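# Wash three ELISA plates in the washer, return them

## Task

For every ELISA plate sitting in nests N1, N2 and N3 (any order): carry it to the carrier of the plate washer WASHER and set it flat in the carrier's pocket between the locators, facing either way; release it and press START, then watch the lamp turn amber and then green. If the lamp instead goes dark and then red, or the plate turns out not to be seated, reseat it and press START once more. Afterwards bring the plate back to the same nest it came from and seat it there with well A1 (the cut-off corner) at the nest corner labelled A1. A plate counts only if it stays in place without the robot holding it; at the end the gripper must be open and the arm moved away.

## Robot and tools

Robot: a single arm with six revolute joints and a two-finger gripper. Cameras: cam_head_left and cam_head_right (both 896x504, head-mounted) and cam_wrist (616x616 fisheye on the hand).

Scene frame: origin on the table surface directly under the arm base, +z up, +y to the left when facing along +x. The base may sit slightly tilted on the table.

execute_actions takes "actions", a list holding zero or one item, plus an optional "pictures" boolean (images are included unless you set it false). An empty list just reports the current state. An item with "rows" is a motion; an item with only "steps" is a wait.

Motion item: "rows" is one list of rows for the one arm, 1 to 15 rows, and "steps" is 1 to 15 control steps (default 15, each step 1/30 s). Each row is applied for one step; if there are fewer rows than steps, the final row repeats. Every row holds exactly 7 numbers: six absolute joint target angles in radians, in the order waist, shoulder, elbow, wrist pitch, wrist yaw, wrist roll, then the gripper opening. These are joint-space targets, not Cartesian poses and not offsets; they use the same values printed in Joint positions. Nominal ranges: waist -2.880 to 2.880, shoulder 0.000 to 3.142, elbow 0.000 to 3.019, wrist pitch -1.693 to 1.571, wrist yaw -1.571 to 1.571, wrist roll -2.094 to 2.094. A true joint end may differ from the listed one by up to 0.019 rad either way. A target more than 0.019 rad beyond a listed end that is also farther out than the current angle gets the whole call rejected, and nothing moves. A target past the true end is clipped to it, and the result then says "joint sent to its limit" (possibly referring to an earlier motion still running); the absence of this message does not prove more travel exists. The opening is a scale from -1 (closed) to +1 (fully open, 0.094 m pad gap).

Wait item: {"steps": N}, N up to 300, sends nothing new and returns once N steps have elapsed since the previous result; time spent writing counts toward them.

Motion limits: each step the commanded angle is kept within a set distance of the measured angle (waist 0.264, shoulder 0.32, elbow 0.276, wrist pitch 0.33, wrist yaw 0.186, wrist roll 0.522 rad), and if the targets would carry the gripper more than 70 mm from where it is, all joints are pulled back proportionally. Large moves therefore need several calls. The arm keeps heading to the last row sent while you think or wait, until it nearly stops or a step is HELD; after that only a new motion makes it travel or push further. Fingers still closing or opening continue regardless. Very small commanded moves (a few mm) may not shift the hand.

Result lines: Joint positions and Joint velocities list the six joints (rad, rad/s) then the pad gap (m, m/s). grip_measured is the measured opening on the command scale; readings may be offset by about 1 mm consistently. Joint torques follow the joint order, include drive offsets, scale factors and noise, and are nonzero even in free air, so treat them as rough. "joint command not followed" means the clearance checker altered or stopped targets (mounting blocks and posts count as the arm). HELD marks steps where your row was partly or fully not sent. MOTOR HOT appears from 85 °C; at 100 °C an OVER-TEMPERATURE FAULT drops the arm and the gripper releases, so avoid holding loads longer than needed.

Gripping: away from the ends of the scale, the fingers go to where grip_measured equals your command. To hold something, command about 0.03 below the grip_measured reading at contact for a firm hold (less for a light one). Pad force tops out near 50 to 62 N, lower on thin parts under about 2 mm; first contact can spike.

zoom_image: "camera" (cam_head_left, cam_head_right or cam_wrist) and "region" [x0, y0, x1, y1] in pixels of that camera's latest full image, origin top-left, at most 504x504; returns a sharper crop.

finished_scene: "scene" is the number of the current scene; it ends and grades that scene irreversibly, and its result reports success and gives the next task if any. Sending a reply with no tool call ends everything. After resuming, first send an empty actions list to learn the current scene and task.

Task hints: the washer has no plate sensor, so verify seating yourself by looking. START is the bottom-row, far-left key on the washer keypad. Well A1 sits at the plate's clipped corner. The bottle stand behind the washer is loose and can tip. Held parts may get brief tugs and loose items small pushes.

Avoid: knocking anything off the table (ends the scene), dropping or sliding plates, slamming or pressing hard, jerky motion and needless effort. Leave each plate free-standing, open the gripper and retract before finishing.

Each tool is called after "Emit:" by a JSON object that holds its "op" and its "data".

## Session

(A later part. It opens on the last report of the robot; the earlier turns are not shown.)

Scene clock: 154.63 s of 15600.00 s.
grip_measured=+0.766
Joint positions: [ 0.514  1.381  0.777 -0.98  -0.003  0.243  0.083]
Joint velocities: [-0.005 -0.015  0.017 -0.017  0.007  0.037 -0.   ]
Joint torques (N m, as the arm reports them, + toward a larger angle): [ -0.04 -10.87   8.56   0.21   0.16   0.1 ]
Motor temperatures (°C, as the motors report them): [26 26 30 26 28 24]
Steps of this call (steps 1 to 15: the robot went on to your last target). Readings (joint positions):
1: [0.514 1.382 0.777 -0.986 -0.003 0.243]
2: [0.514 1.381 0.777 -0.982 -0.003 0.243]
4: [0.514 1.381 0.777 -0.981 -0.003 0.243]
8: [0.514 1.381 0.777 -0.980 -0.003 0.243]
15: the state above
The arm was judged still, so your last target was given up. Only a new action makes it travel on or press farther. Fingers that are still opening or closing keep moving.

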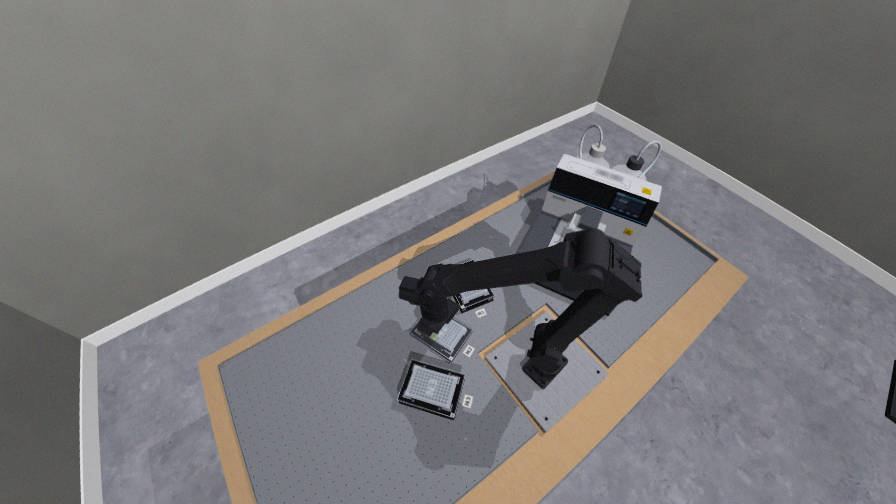

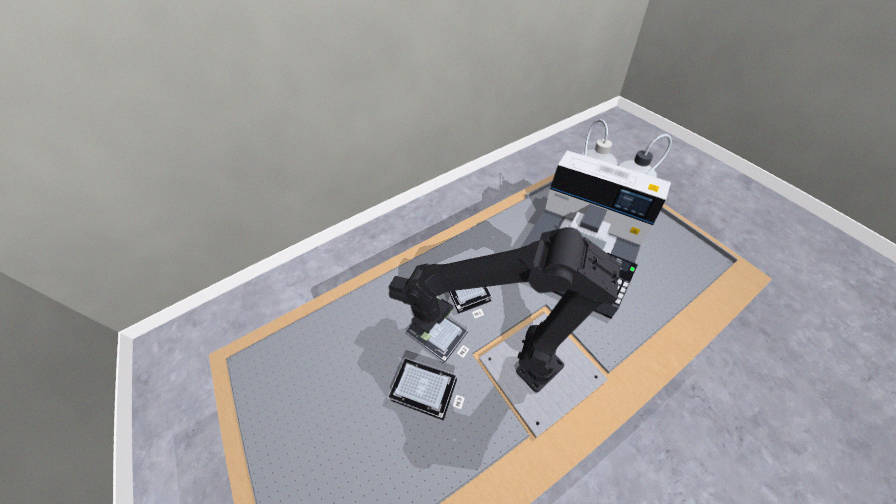

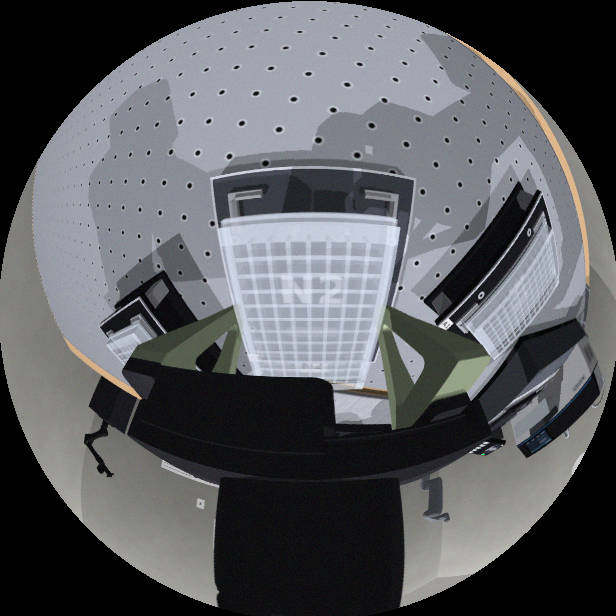

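Emit:
{"op": "execute_actions", "data": {"actions": [{"rows":[[0.492,1.38,0.78,-0.94,0,0.25,0.74]]}]}}

Emit:
{"op": "zoom_image", "data": {"camera": "cam_wrist", "region": [160,150,460,400]}}

Scene clock: 157.33 s of 15600.00 s.
grip_measured=+0.766
Joint positions: [ 0.502  1.381  0.777 -0.95  -0.003  0.243  0.083]
Joint velocities: [-0.005 -0.015 -0.007 -0.002 -0.037 -0.051  0.001]
Joint torques (N m, as the arm reports them, + toward a larger angle): [-0.46 -9.79  8.55  0.29  0.15  0.  ]
Motor temperatures (°C, as the motors report them): [26 26 30 26 28 24]
Steps of this call (steps 1 to 66: nothing new was sent; steps 67 to 81: all 15 steps of this action). Readings (joint positions):
67: [0.513 1.381 0.777 -0.974 -0.003 0.243]
68: [0.511 1.381 0.777 -0.966 -0.003 0.243]
70: [0.507 1.381 0.777 -0.954 -0.003 0.243]
74: [0.502 1.381 0.777 -0.950 -0.003 0.243]
81: the state above

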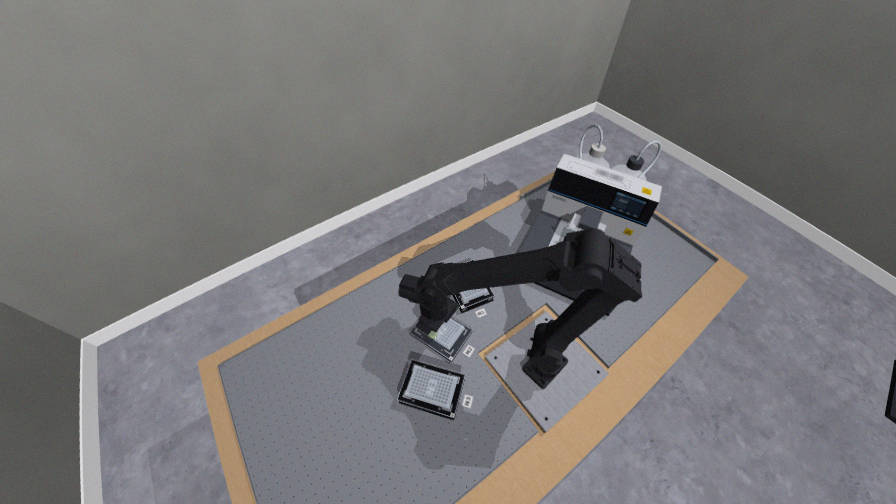

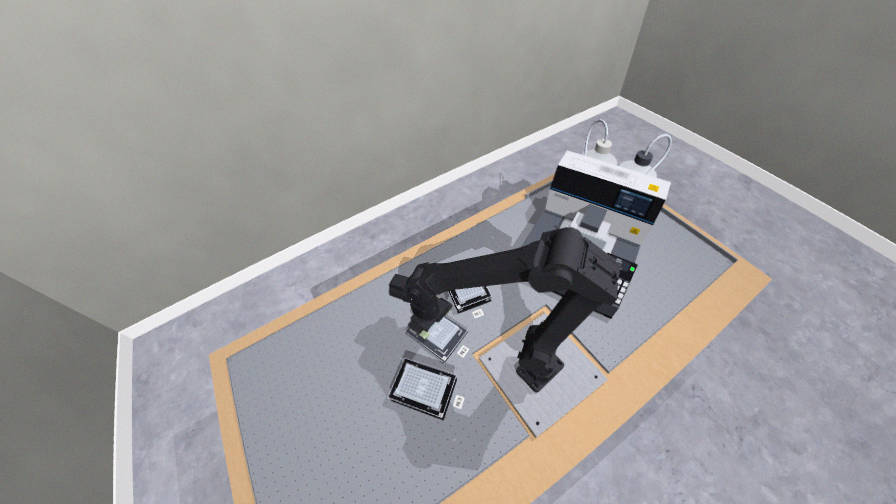

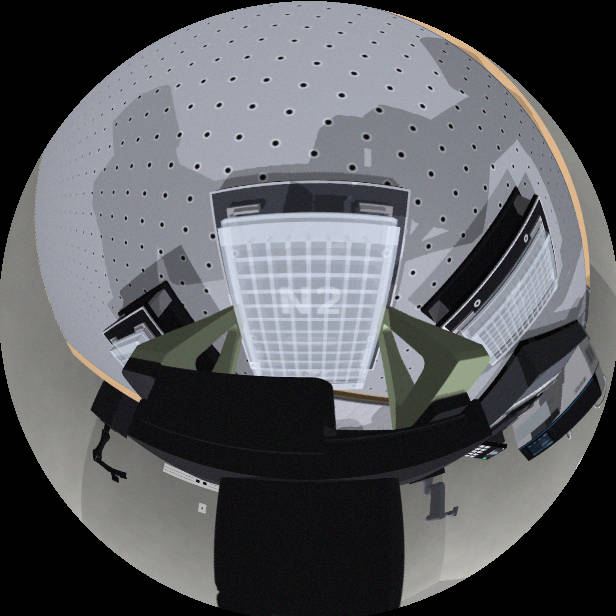

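Region (160, 150, 460, 400) of cam_wrist's 616x616 image, scaled by 1.680, with more detail than that image has.

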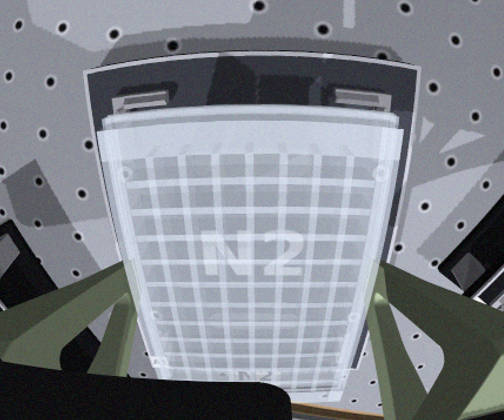

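Aligned. Halfway down.

Emit:
{"op": "execute_actions", "data": {"actions": [{"rows":[[0.492,1.405,0.765,-0.935,0,0.25,0.74],[0.492,1.41,0.762,-0.93,0,0.25,0.74],[0.492,1.415,0.759,-0.925,0,0.25,0.74],[0.492,1.418,0.756,-0.915,0,0.25,0.74],[0.492,1.418,0.754,-0.905,0,0.25,0.74]]}]}}

Emit:
{"op": "zoom_image", "data": {"camera": "cam_wrist", "region": [160,150,460,400]}}

Scene clock: 160.43 s of 15600.00 s.
grip_measured=+0.766
Joint positions: [ 0.502  1.403  0.763 -0.915 -0.003  0.243  0.083]
Joint velocities: [-0.005  0.005 -0.007 -0.012  0.007 -0.007  0.001]
Joint torques (N m, as the arm reports them, + toward a larger angle): [-0.5  -8.45  7.26  0.33  0.16  0.  ]
Motor temperatures (°C, as the motors report them): [26 26 30 26 28 24]
Steps of this call (steps 1 to 15: the robot went on to your last target; steps 16 to 78: nothing new was sent; steps 79 to 93: all 15 steps of this action). Readings (joint positions):
79: [0.502 1.381 0.777 -0.949 -0.003 0.243]
80: [0.502 1.382 0.777 -0.947 -0.003 0.243]
82: [0.502 1.388 0.775 -0.937 -0.003 0.243]
86: [0.502 1.401 0.765 -0.918 -0.003 0.243]
93: the state above

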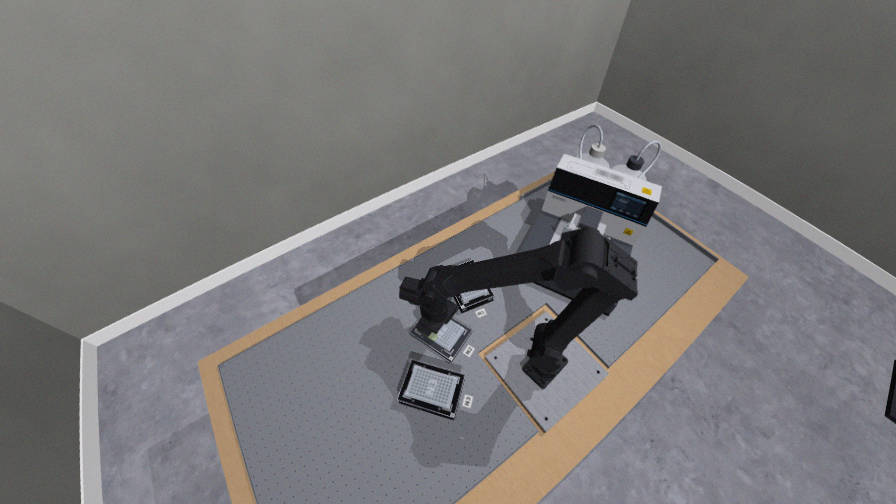

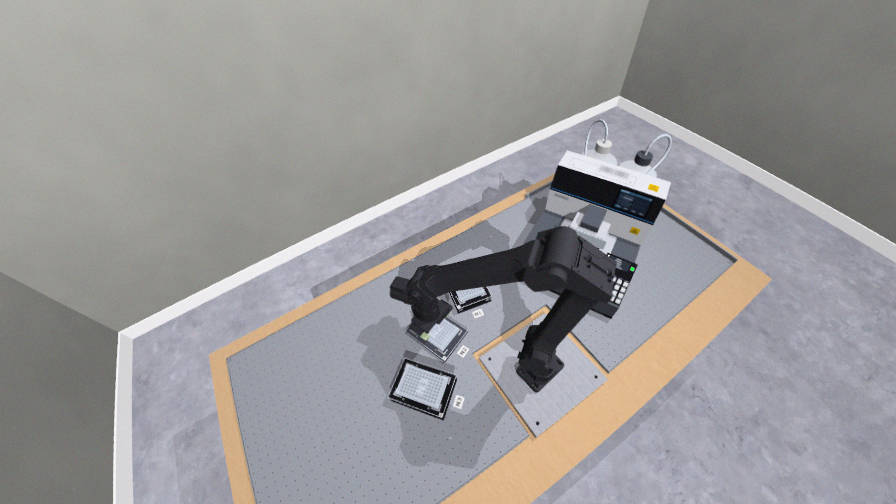

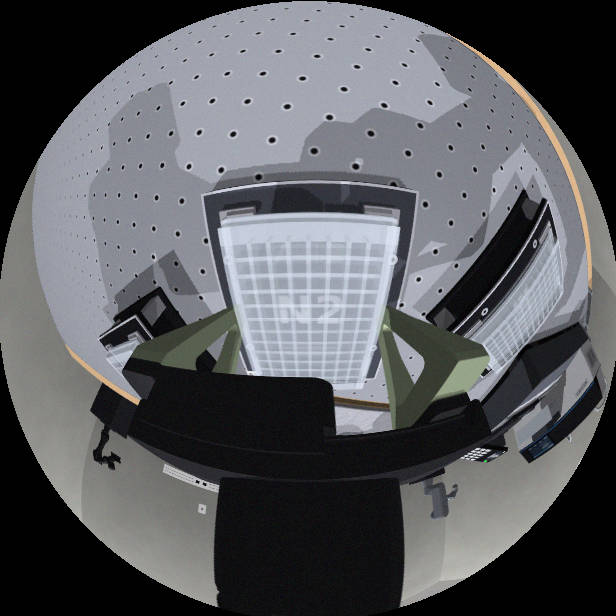

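Region (160, 150, 460, 400) of cam_wrist's 616x616 image, scaled by 1.680, with more detail than that image has.

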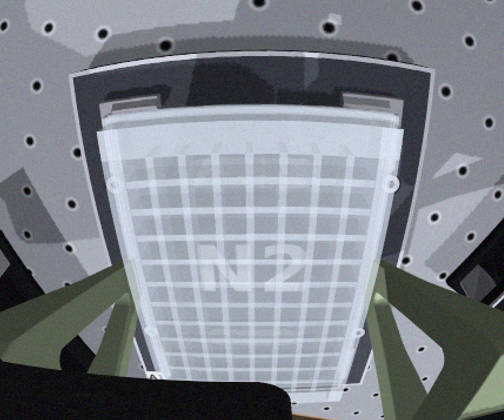

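Emit:
{"op": "execute_actions", "data": {"actions": [{"rows":[[0.492,1.418,0.745,-0.9,0,0.25,0.74],[0.492,1.418,0.745,-0.9,0,0.25,0.74],[0.492,1.418,0.745,-0.897,0,0.25,0.74],[0.492,1.418,0.745,-0.897,0,0.25,0.74],[0.492,1.424,0.741,-0.89,0,0.25,0.74],[0.492,1.428,0.738,-0.885,0,0.25,0.74],[0.492,1.432,0.735,-0.878,0,0.25,0.74]]}]}}

Emit:
{"op": "zoom_image", "data": {"camera": "cam_wrist", "region": [160,150,460,400]}}

Scene clock: 163.83 s of 15600.00 s.
grip_measured=+0.766
Joint positions: [ 0.502  1.414  0.748 -0.887 -0.003  0.243  0.083]
Joint velocities: [ 0.005 -0.005 -0.012 -0.012 -0.066  0.022 -0.001]
Joint torques (N m, as the arm reports them, + toward a larger angle): [-0.33 -8.21  6.73  0.18  0.18  0.  ]
Motor temperatures (°C, as the motors report them): [26 26 29 26 28 24]
Steps of this call (steps 1 to 15: the robot went on to your last target; steps 16 to 87: nothing new was sent; steps 88 to 102: all 15 steps of this action). Readings (joint positions):
88: [0.502 1.403 0.762 -0.914 -0.003 0.243]
89: [0.502 1.403 0.761 -0.912 -0.003 0.243]
91: [0.502 1.403 0.757 -0.909 -0.003 0.243]
95: [0.502 1.407 0.749 -0.894 -0.003 0.243]
102: the state above

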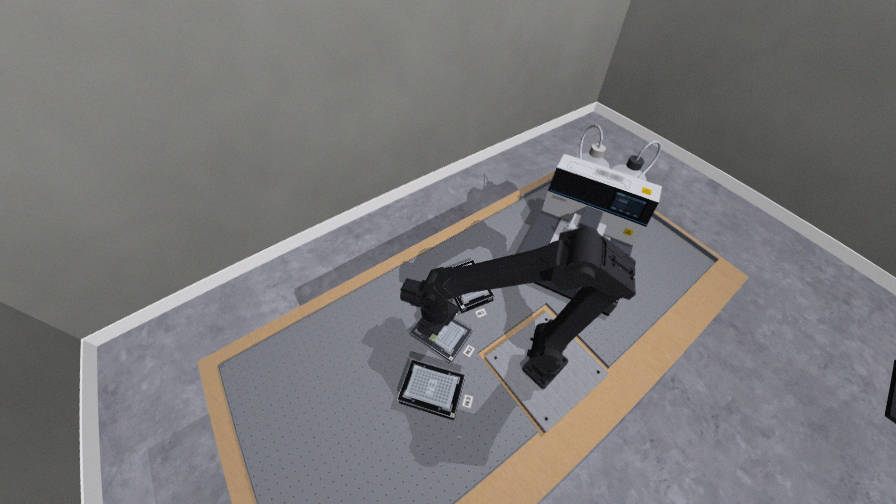

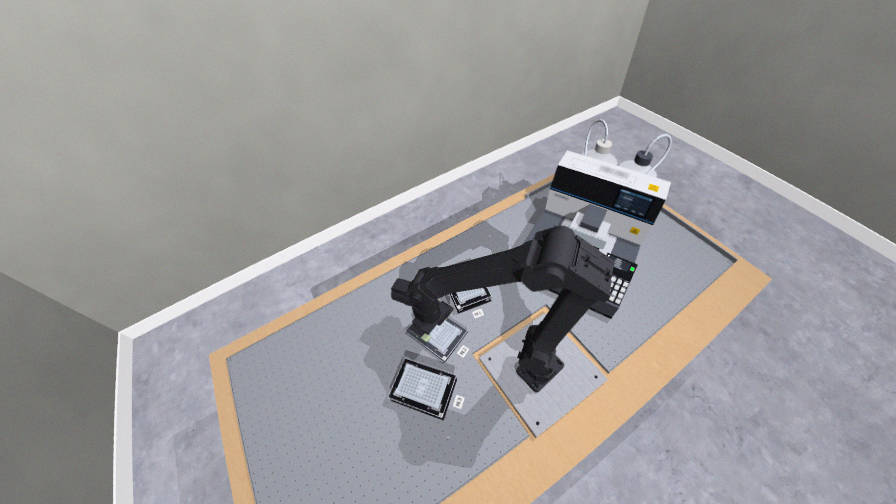

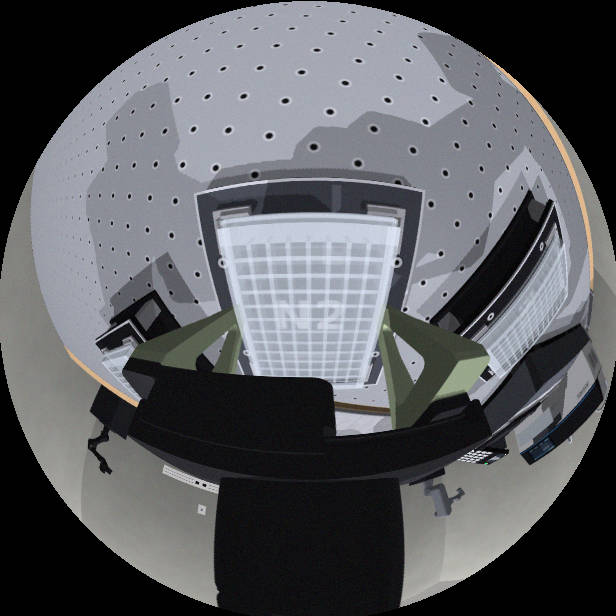

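Region (160, 150, 460, 400) of cam_wrist's 616x616 image, scaled by 1.680, with more detail than that image has.

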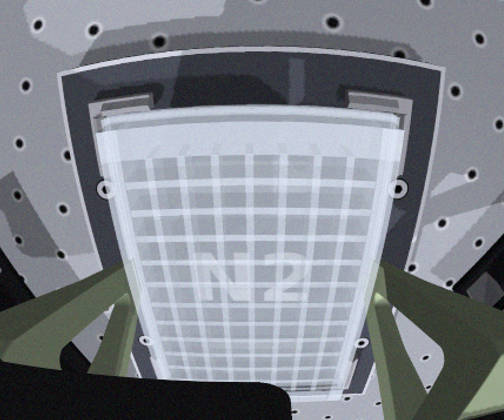

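Emit:
{"op": "execute_actions", "data": {"actions": [{"rows":[[0.502,1.414,0.76,-0.887,0,0.243,1],[0.502,1.414,0.76,-0.887,0,0.243,1],[0.502,1.414,0.76,-0.887,0,0.243,1],[0.502,1.414,0.76,-0.887,0,0.243,1],[0.502,1.414,0.76,-0.887,0,0.243,1],[0.502,1.414,0.76,-0.887,0,0.243,1],[0.502,1.395,0.8,-0.9,0,0.243,1],[0.502,1.385,0.81,-0.92,0,0.243,1],[0.502,1.375,0.82,-0.94,0,0.243,1],[0.502,1.365,0.83,-0.96,0,0.243,1],[0.502,1.35,0.85,-1.0,0,0.243,1],[0.502,1.335,0.88,-1.05,0,0.243,1],[0.502,1.32,0.91,-1.1,0,0.243,1],[0.502,1.305,0.95,-1.15,0,0.243,1],[0.502,1.29,0.99,-1.21,0,0.243,1]]}], "pictures": false}}

Emit:
{"op": "execute_actions", "data": {"actions": [{"rows":[[0.502,1.275,1.03,-1.27,0,0.243,1],[0.502,1.26,1.07,-1.32,0,0.243,1],[0.502,1.25,1.1,-1.36,0,0.243,1]]}]}}

Emit:
{"op": "zoom_image", "data": {"camera": "cam_wrist", "region": [100,130,520,380]}}

Emit:
{"op": "execute_actions", "data": {"actions": [{"rows":[[0.4,1.25,1.1,-1.36,0,0.3,1],[0.3,1.25,1.1,-1.36,0,0.38,1],[0.2,1.25,1.1,-1.36,0,0.38,1],[0.1,1.25,1.1,-1.36,0,0.38,1],[0,1.25,1.1,-1.36,0,0.38,1],[-0.12,1.25,1.1,-1.36,0,0.38,1]]}], "pictures": false}}

Emit:
{"op": "execute_actions", "data": {"actions": [{"steps":20}]}}

Scene clock: 171.93 s of 15600.00 s.
grip_measured=+1.000
Joint positions: [ 0.502  1.352  0.85  -1.097 -0.003  0.243  0.094]
Joint velocities: [-0.005 -0.386  0.803 -1.184 -0.007  0.037  0.   ]
Joint torques (N m, as the arm reports them, + toward a larger angle): [  0.15 -12.32  14.49  -0.13   0.13  -0.07]
Motor temperatures (°C, as the motors report them): [26 26 29 26 28 24]
Steps of this call (steps 1 to 15: the robot went on to your last target; steps 16 to 90: nothing new was sent; then 4.60 s passed at rest; steps 91 to 105: all 15 steps of this action). Readings (joint positions):
91: [0.502 1.414 0.748 -0.887 -0.003 0.243]
92: [0.502 1.414 0.748 -0.887 -0.003 0.243]
94: [0.502 1.414 0.748 -0.887 -0.003 0.243]
98: [0.502 1.413 0.750 -0.894 -0.003 0.243]
105: the state above

Scene clock: 172.43 s of 15600.00 s.
grip_measured=+1.000
Joint positions: [ 0.502  1.234  1.078 -1.351 -0.003  0.243  0.094]
Joint velocities: [-0.015 -0.015 -0.007 -0.002  0.037 -0.022  0.   ]
Joint torques (N m, as the arm reports them, + toward a larger angle): [ 0.21 -7.72 12.3  -0.42  0.16 -0.07]
Motor temperatures (°C, as the motors report them): [26 26 29 26 28 24]
Steps of this call (steps 1 to 15: all 15 steps of this action). Readings (joint positions):
1: [0.502 1.338 0.880 -1.140 -0.003 0.243]
2: [0.502 1.325 0.912 -1.182 -0.003 0.243]
4: [0.502 1.298 0.978 -1.264 -0.003 0.243]
8: [0.502 1.247 1.070 -1.336 -0.003 0.243]
15: the state above

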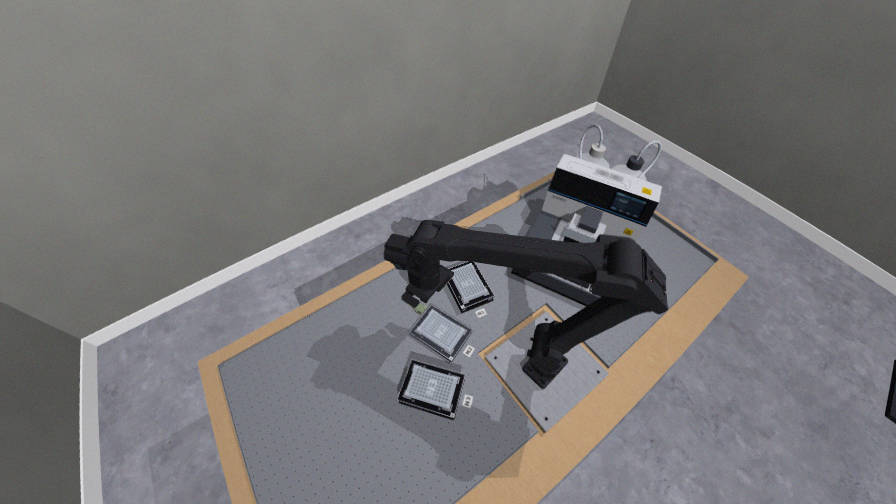

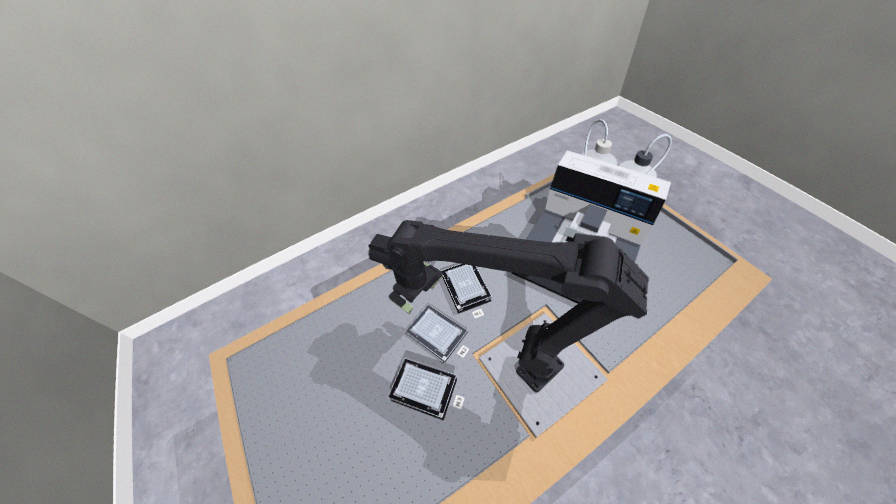

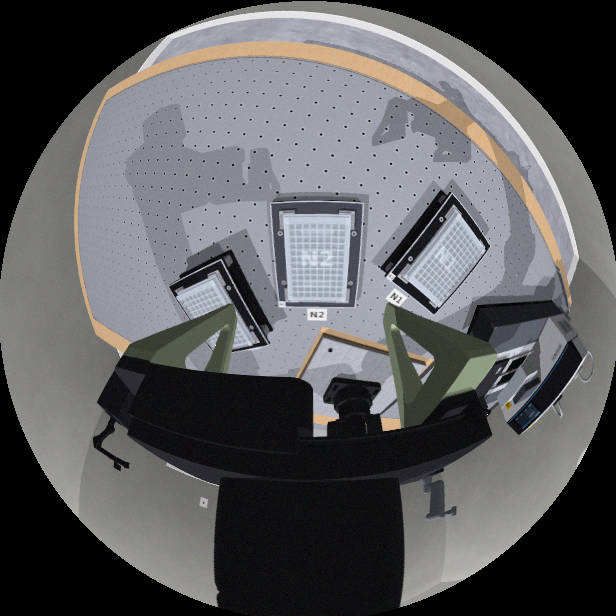

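Region (100, 130, 520, 380) of cam_wrist's 616x616 image, scaled by 1.200, with more detail than that image has; it fills the top 300 rows of this view, and the rest is white.

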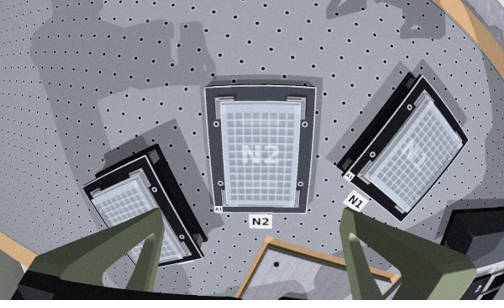

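Scene clock: 172.93 s of 15600.00 s.
grip_measured=+1.000
Joint positions: [-0.167  1.236  1.078 -1.351  0.004  0.357  0.094]
Joint velocities: [ 0.19  -0.005  0.002  0.012  0.007  0.051  0.   ]
Joint torques (N m, as the arm reports them, + toward a larger angle): [ 2.28 -8.31 12.28 -0.47 -0.08  0.09]
Motor temperatures (°C, as the motors report them): [26 26 29 26 28 24]
Steps of this call (steps 1 to 15: all 15 steps of this action). Readings (joint positions):
1: [0.496 1.234 1.078 -1.351 -0.004 0.248]
2: [0.472 1.234 1.078 -1.351 -0.005 0.267]
4: [0.377 1.234 1.078 -1.351 -0.005 0.291]
8: [0.110 1.234 1.078 -1.351 -0.005 0.321]
15: the state above

Scene clock: 173.60 s of 15600.00 s.
grip_measured=+1.000
Joint positions: [-0.124  1.236  1.078 -1.351  0.003  0.363  0.094]
Joint velocities: [-0.015 -0.015  0.002  0.002 -0.007 -0.081  0.   ]
Joint torques (N m, as the arm reports them, + toward a larger angle): [ 0.24 -8.13 12.26 -0.47 -0.07  0.1 ]
Motor temperatures (°C, as the motors report them): [26 26 29 26 28 24]
Steps of this call (steps 1 to 20: the robot went on to your last target). Readings (joint positions):
1: [-0.160 1.236 1.078 -1.351 0.004 0.359]
2: [-0.150 1.236 1.078 -1.351 0.004 0.359]
4: [-0.133 1.236 1.078 -1.351 0.003 0.361]
8: [-0.124 1.236 1.078 -1.351 0.003 0.362]
20: the state above

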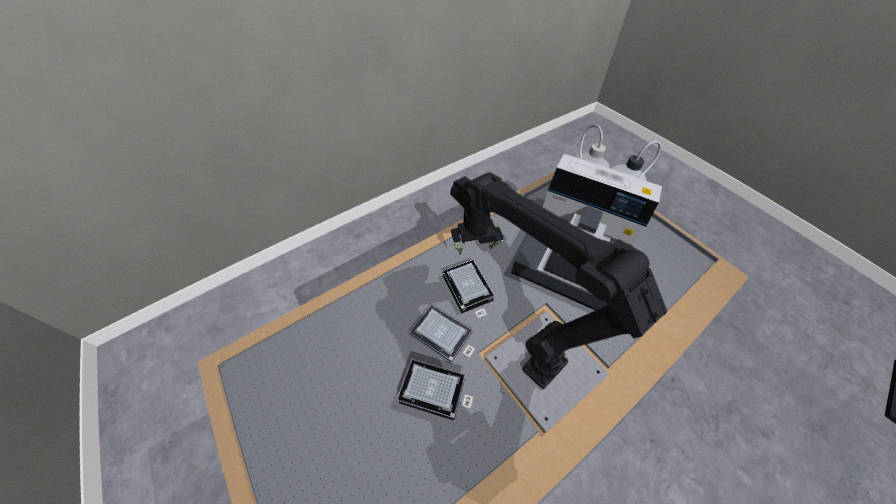

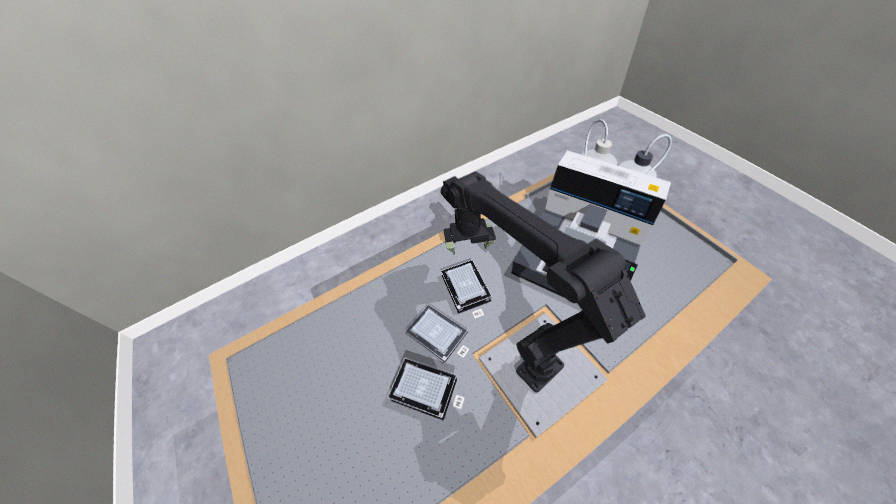

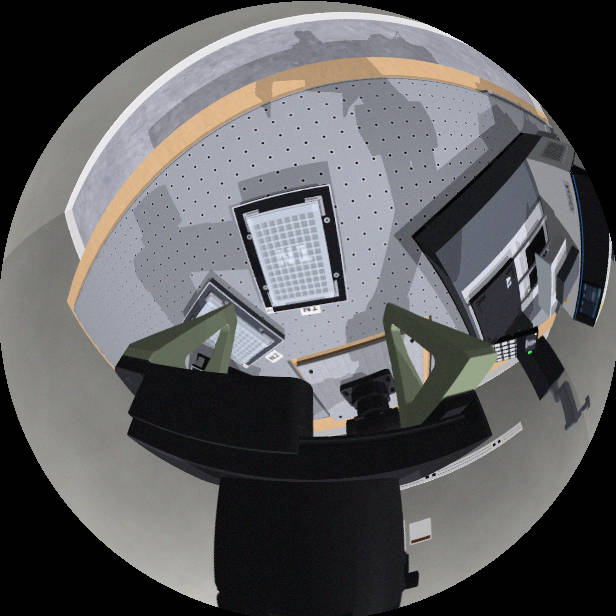

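Emit:
{"op": "execute_actions", "data": {"actions": [{"rows":[[-0.08,1.25,1.04,-1.33,0,0.24,1],[-0.05,1.265,1.01,-1.29,0,0.24,1],[-0.025,1.28,0.98,-1.25,0,0.24,1],[-0.02,1.295,0.95,-1.2,0,0.24,1],[-0.02,1.31,0.925,-1.16,0,0.24,1],[-0.02,1.325,0.9,-1.125,0,0.24,1],[-0.02,1.335,0.885,-1.1,0,0.24,1],[-0.02,1.34,0.875,-1.08,0,0.24,1]]}], "pictures": false}}

Emit:
{"op": "execute_actions", "data": {"actions": [{"steps":15}]}}

Scene clock: 177.57 s of 15600.00 s.
grip_measured=+1.000
Joint positions: [-0.013  1.35   0.872 -1.092  0.002  0.261  0.094]
Joint velocities: [-0.005 -0.044 -0.007  0.11  -0.022 -0.022  0.   ]
Joint torques (N m, as the arm reports them, + toward a larger angle): [ -0.51 -10.95   9.31  -0.04  -0.02  -0.22]
Motor temperatures (°C, as the motors report them): [26 26 30 26 28 24]
Steps of this call (steps 1 to 15: the robot went on to your last target; steps 16 to 90: nothing new was sent; then 0.47 s passed at rest; steps 91 to 105: all 15 steps of this action). Readings (joint positions):
91: [-0.122 1.236 1.075 -1.347 0.003 0.346]
92: [-0.114 1.236 1.065 -1.334 0.003 0.328]
94: [-0.079 1.239 1.024 -1.276 0.003 0.303]
98: [-0.016 1.293 0.917 -1.139 0.002 0.275]
105: the state above

Scene clock: 178.07 s of 15600.00 s.
grip_measured=+1.000
Joint positions: [-0.013  1.35   0.872 -1.09   0.002  0.257  0.094]
Joint velocities: [-0.015  0.005 -0.002  0.007 -0.051 -0.007  0.   ]
Joint torques (N m, as the arm reports them, + toward a larger angle): [ -0.45 -11.     9.32   0.25  -0.02  -0.25]
Motor temperatures (°C, as the motors report them): [26 26 30 26 28 24]
Steps of this call (steps 1 to 15: the robot went on to your last target). Readings (joint positions):
1: [-0.013 1.350 0.872 -1.090 0.002 0.260]
2: [-0.013 1.350 0.872 -1.090 0.002 0.259]
4: [-0.013 1.350 0.872 -1.090 0.002 0.258]
8: [-0.013 1.350 0.872 -1.090 0.002 0.258]
15: the state above
The arm was judged still, so your last target was given up. Only a new action makes it travel on or press farther. Fingers that are still opening or closing keep moving.

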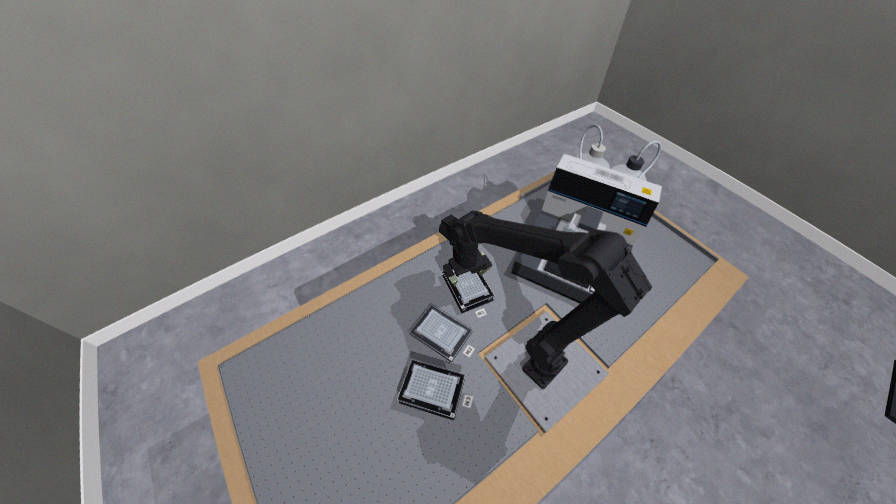

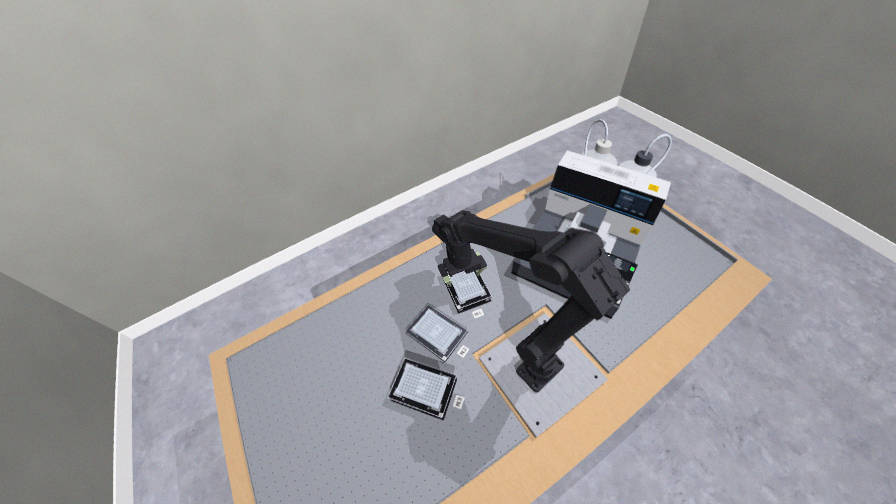

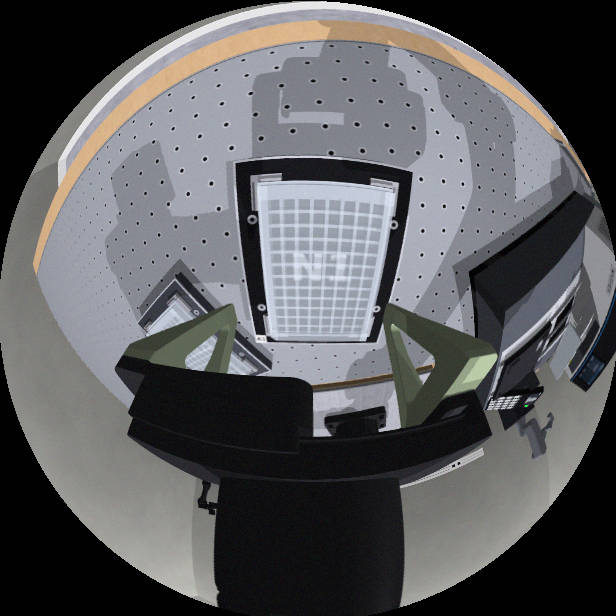

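Emit:
{"op": "execute_actions", "data": {"actions": [{"rows":[[-0.066,1.37,0.875,-1.07,0,0.257,1],[-0.066,1.385,0.875,-1.06,0,0.257,1],[-0.066,1.4,0.875,-1.045,0,0.257,1],[-0.066,1.415,0.875,-1.03,0,0.257,1],[-0.066,1.425,0.875,-1.015,0,0.257,1],[-0.066,1.43,0.875,-1.0,0,0.257,1]]}], "pictures": false}}

Emit:
{"op": "execute_actions", "data": {"actions": [{"steps":10}]}}

Scene clock: 182.20 s of 15600.00 s.
grip_measured=+1.000
Joint positions: [-0.063  1.423  0.872 -1.01   0.001  0.257  0.094]
Joint velocities: [ 0.005 -0.024 -0.012  0.007  0.007  0.007  0.   ]
Joint torques (N m, as the arm reports them, + toward a larger angle): [ -0.09 -10.56   8.86   0.26  -0.01  -0.07]
Motor temperatures (°C, as the motors report them): [26 26 30 26 28 24]
Steps of this call (steps 1 to 90: nothing new was sent; then 0.63 s passed at rest; steps 91 to 105: all 15 steps of this action). Readings (joint positions):
91: [-0.017 1.350 0.872 -1.088 0.001 0.257]
92: [-0.024 1.351 0.872 -1.084 0.001 0.257]
94: [-0.043 1.361 0.872 -1.064 0.001 0.257]
98: [-0.063 1.407 0.872 -1.018 0.001 0.257]
105: the state above

Scene clock: 182.53 s of 15600.00 s.
grip_measured=+1.000
Joint positions: [-0.063  1.423  0.872 -1.01   0.001  0.257  0.094]
Joint velocities: [-0.005 -0.015  0.012  0.002  0.022  0.022  0.   ]
Joint torques (N m, as the arm reports them, + toward a larger angle): [ -0.21 -10.25   8.92   0.28   0.    -0.07]
Motor temperatures (°C, as the motors report them): [26 26 30 26 28 24]
Steps of this call (steps 1 to 10: the robot went on to your last target). Readings (joint positions):
1: [-0.063 1.423 0.872 -1.010 0.001 0.257]
2: [-0.063 1.423 0.872 -1.010 0.001 0.257]
4: [-0.063 1.423 0.872 -1.010 0.001 0.257]
8: [-0.063 1.423 0.872 -1.010 0.001 0.257]
10: the state above

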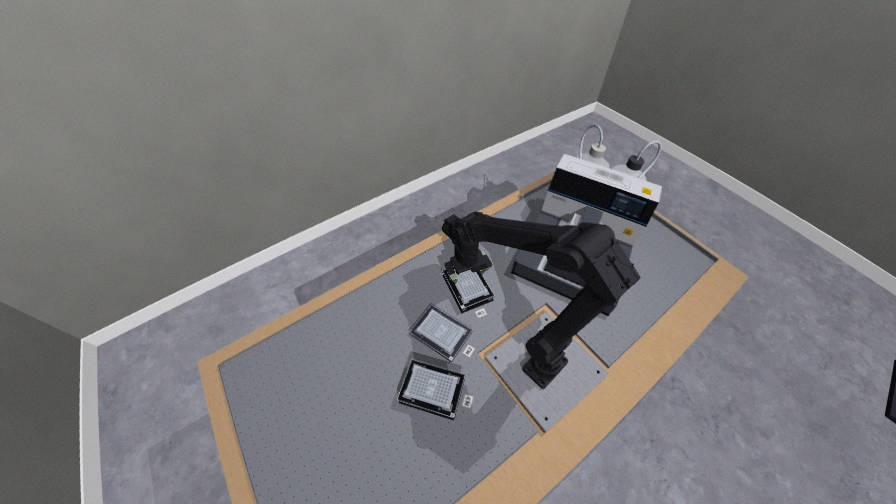

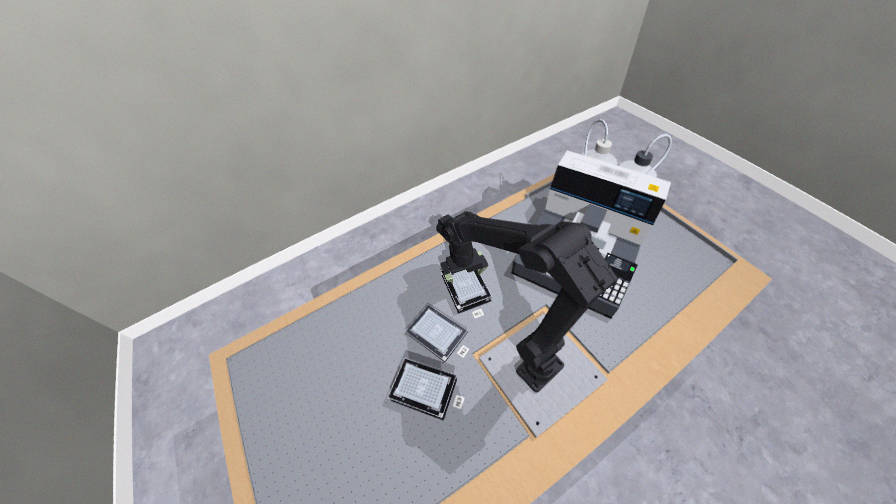

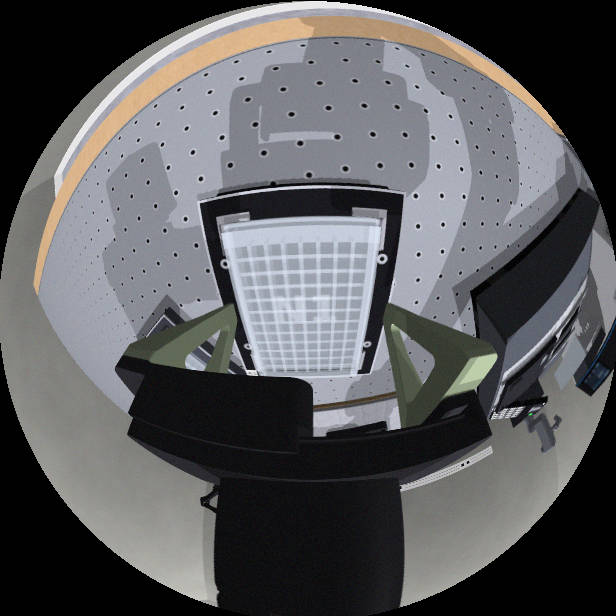

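Emit:
{"op": "execute_actions", "data": {"actions": [{"rows":[[-0.038,1.43,0.875,-1.0,0,0.218,1],[-0.038,1.43,0.875,-1.0,0,0.218,1],[-0.038,1.43,0.875,-1.0,0,0.218,1],[-0.038,1.43,0.875,-1.0,0,0.218,1],[-0.038,1.43,0.875,-1.0,0,0.218,1],[-0.038,1.43,0.875,-1.0,0,0.218,1],[-0.038,1.43,0.855,-0.993,0,0.218,1],[-0.038,1.43,0.85,-0.988,0,0.218,1],[-0.038,1.43,0.846,-0.982,0,0.218,1]]}]}}

Scene clock: 186.20 s of 15600.00 s.
grip_measured=+1.000
Joint positions: [-0.047  1.423  0.857 -0.993  0.001  0.236  0.094]
Joint velocities: [-0.005 -0.005  0.002  0.022  0.022 -0.007  0.   ]
Joint torques (N m, as the arm reports them, + toward a larger angle): [  0.71 -10.16   7.47   0.4    0.    -0.25]
Motor temperatures (°C, as the motors report them): [26 26 30 26 28 24]
Steps of this call (steps 1 to 15: the robot went on to your last target; steps 16 to 90: nothing new was sent; then 0.17 s passed at rest; steps 91 to 105: all 15 steps of this action). Readings (joint positions):
91: [-0.062 1.423 0.872 -1.010 0.001 0.253]
92: [-0.060 1.423 0.872 -1.010 0.001 0.250]
94: [-0.054 1.423 0.872 -1.010 0.001 0.245]
98: [-0.047 1.423 0.870 -1.005 0.001 0.239]
105: the state above

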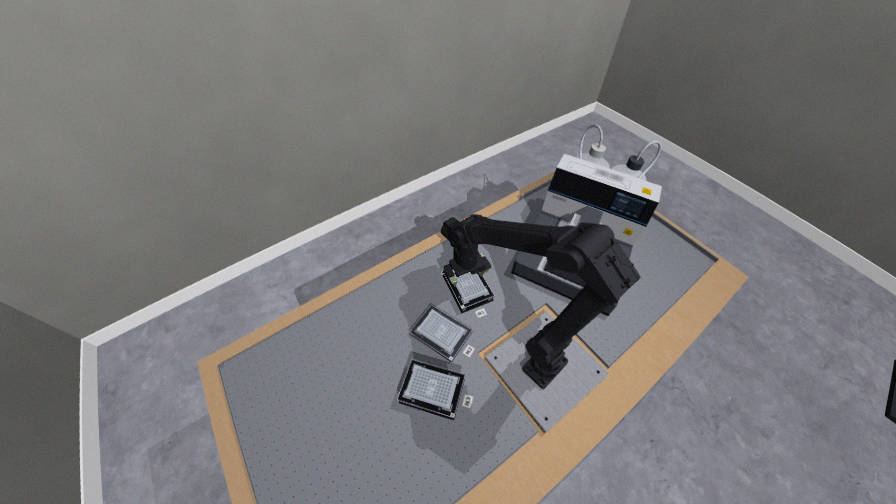

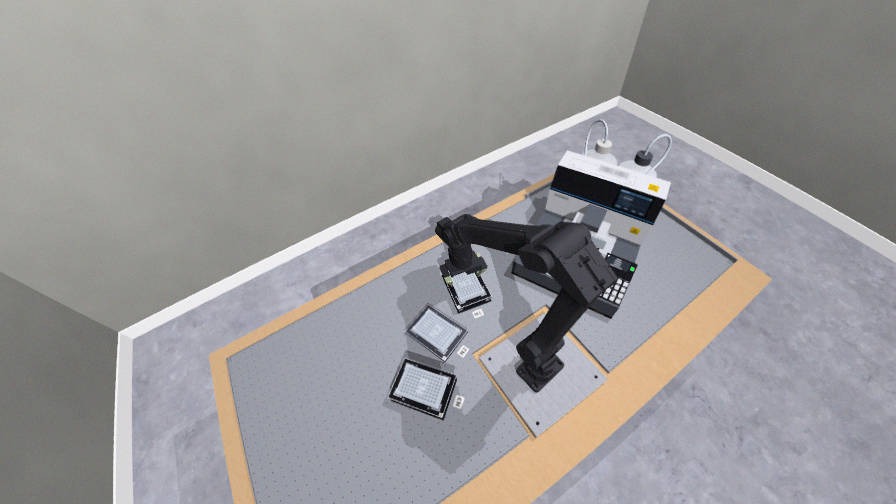

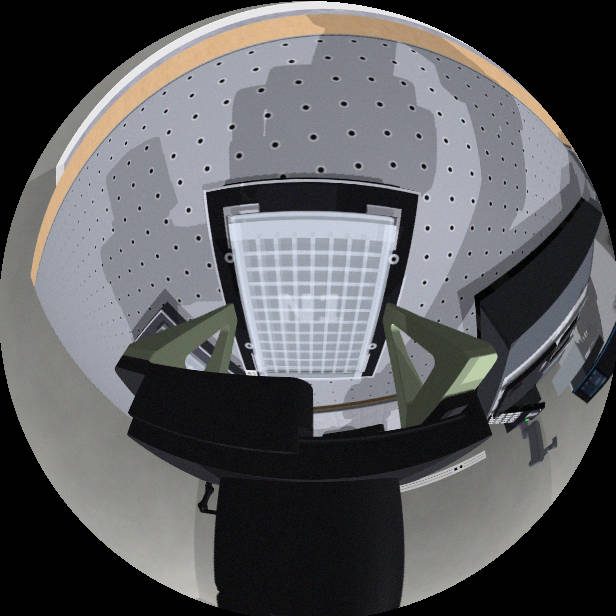

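Emit:
{"op": "execute_actions", "data": {"actions": [{"rows":[[-0.038,1.445,0.842,-0.975,0,0.218,1],[-0.038,1.45,0.838,-0.968,0,0.218,1],[-0.038,1.455,0.834,-0.96,0,0.218,1],[-0.038,1.458,0.83,-0.952,0,0.218,1],[-0.038,1.458,0.83,-0.95,0,0.218,1],[-0.038,1.458,0.83,-0.95,0,0.218,1],[-0.038,1.458,0.83,-0.95,0,0.218,1],[-0.038,1.458,0.83,-0.95,0,0.218,1],[-0.038,1.458,0.83,-0.95,0,0.218,1],[-0.047,1.45,0.84,-0.95,0,0.236,0.74]]}]}}

Scene clock: 189.90 s of 15600.00 s.
grip_measured=+0.767
Joint positions: [-0.048  1.439  0.841 -0.96   0.003  0.235  0.083]
Joint velocities: [-0.015 -0.005  0.007 -0.007  0.007  0.007 -0.   ]
Joint torques (N m, as the arm reports them, + toward a larger angle): [  0.18 -10.06   8.12   0.3   -0.07  -0.07]
Motor temperatures (°C, as the motors report them): [26 26 30 26 28 24]
Steps of this call (steps 1 to 15: the robot went on to your last target; steps 16 to 90: nothing new was sent; then 0.20 s passed at rest; steps 91 to 105: all 15 steps of this action). Readings (joint positions):
91: [-0.047 1.423 0.857 -0.991 0.001 0.235]
92: [-0.047 1.423 0.856 -0.987 0.001 0.235]
94: [-0.047 1.426 0.852 -0.975 0.001 0.235]
98: [-0.047 1.437 0.842 -0.962 0.001 0.235]
105: the state above

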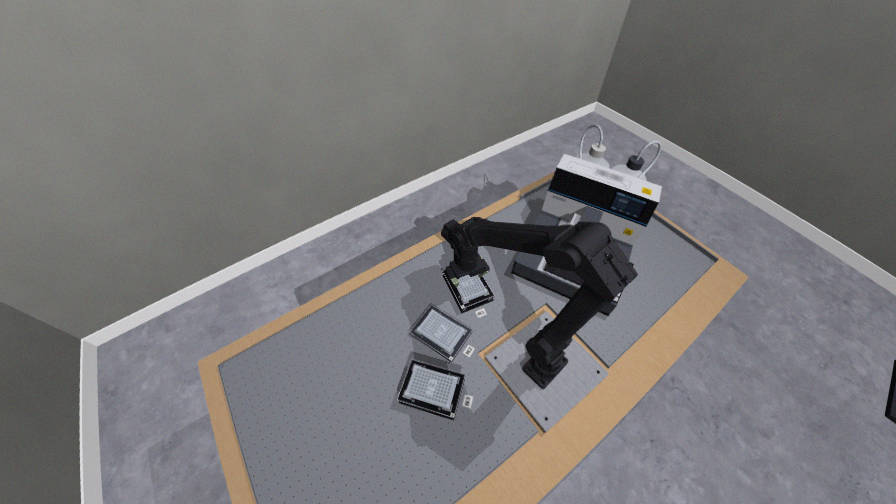

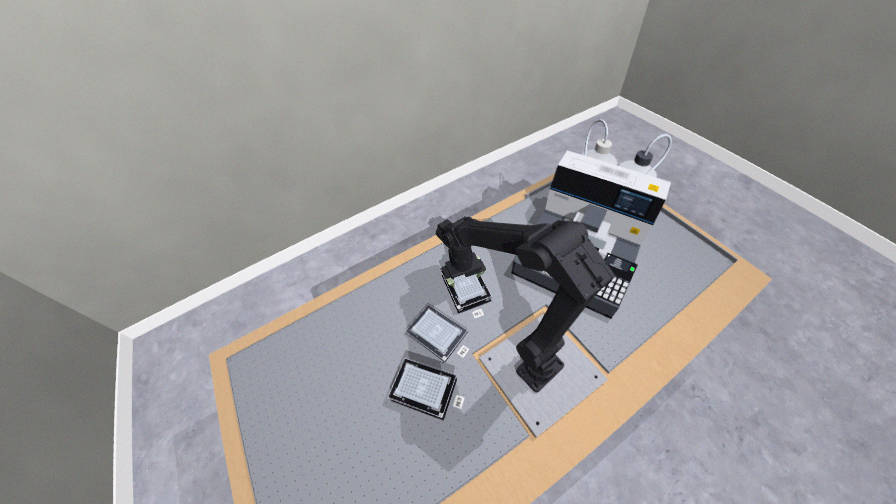

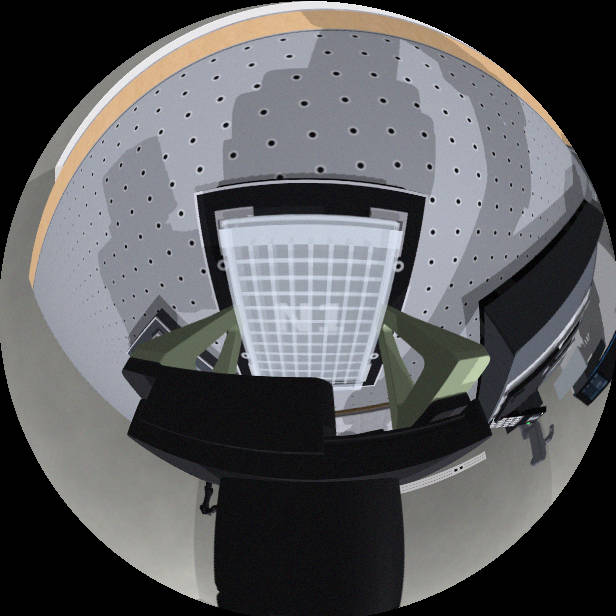

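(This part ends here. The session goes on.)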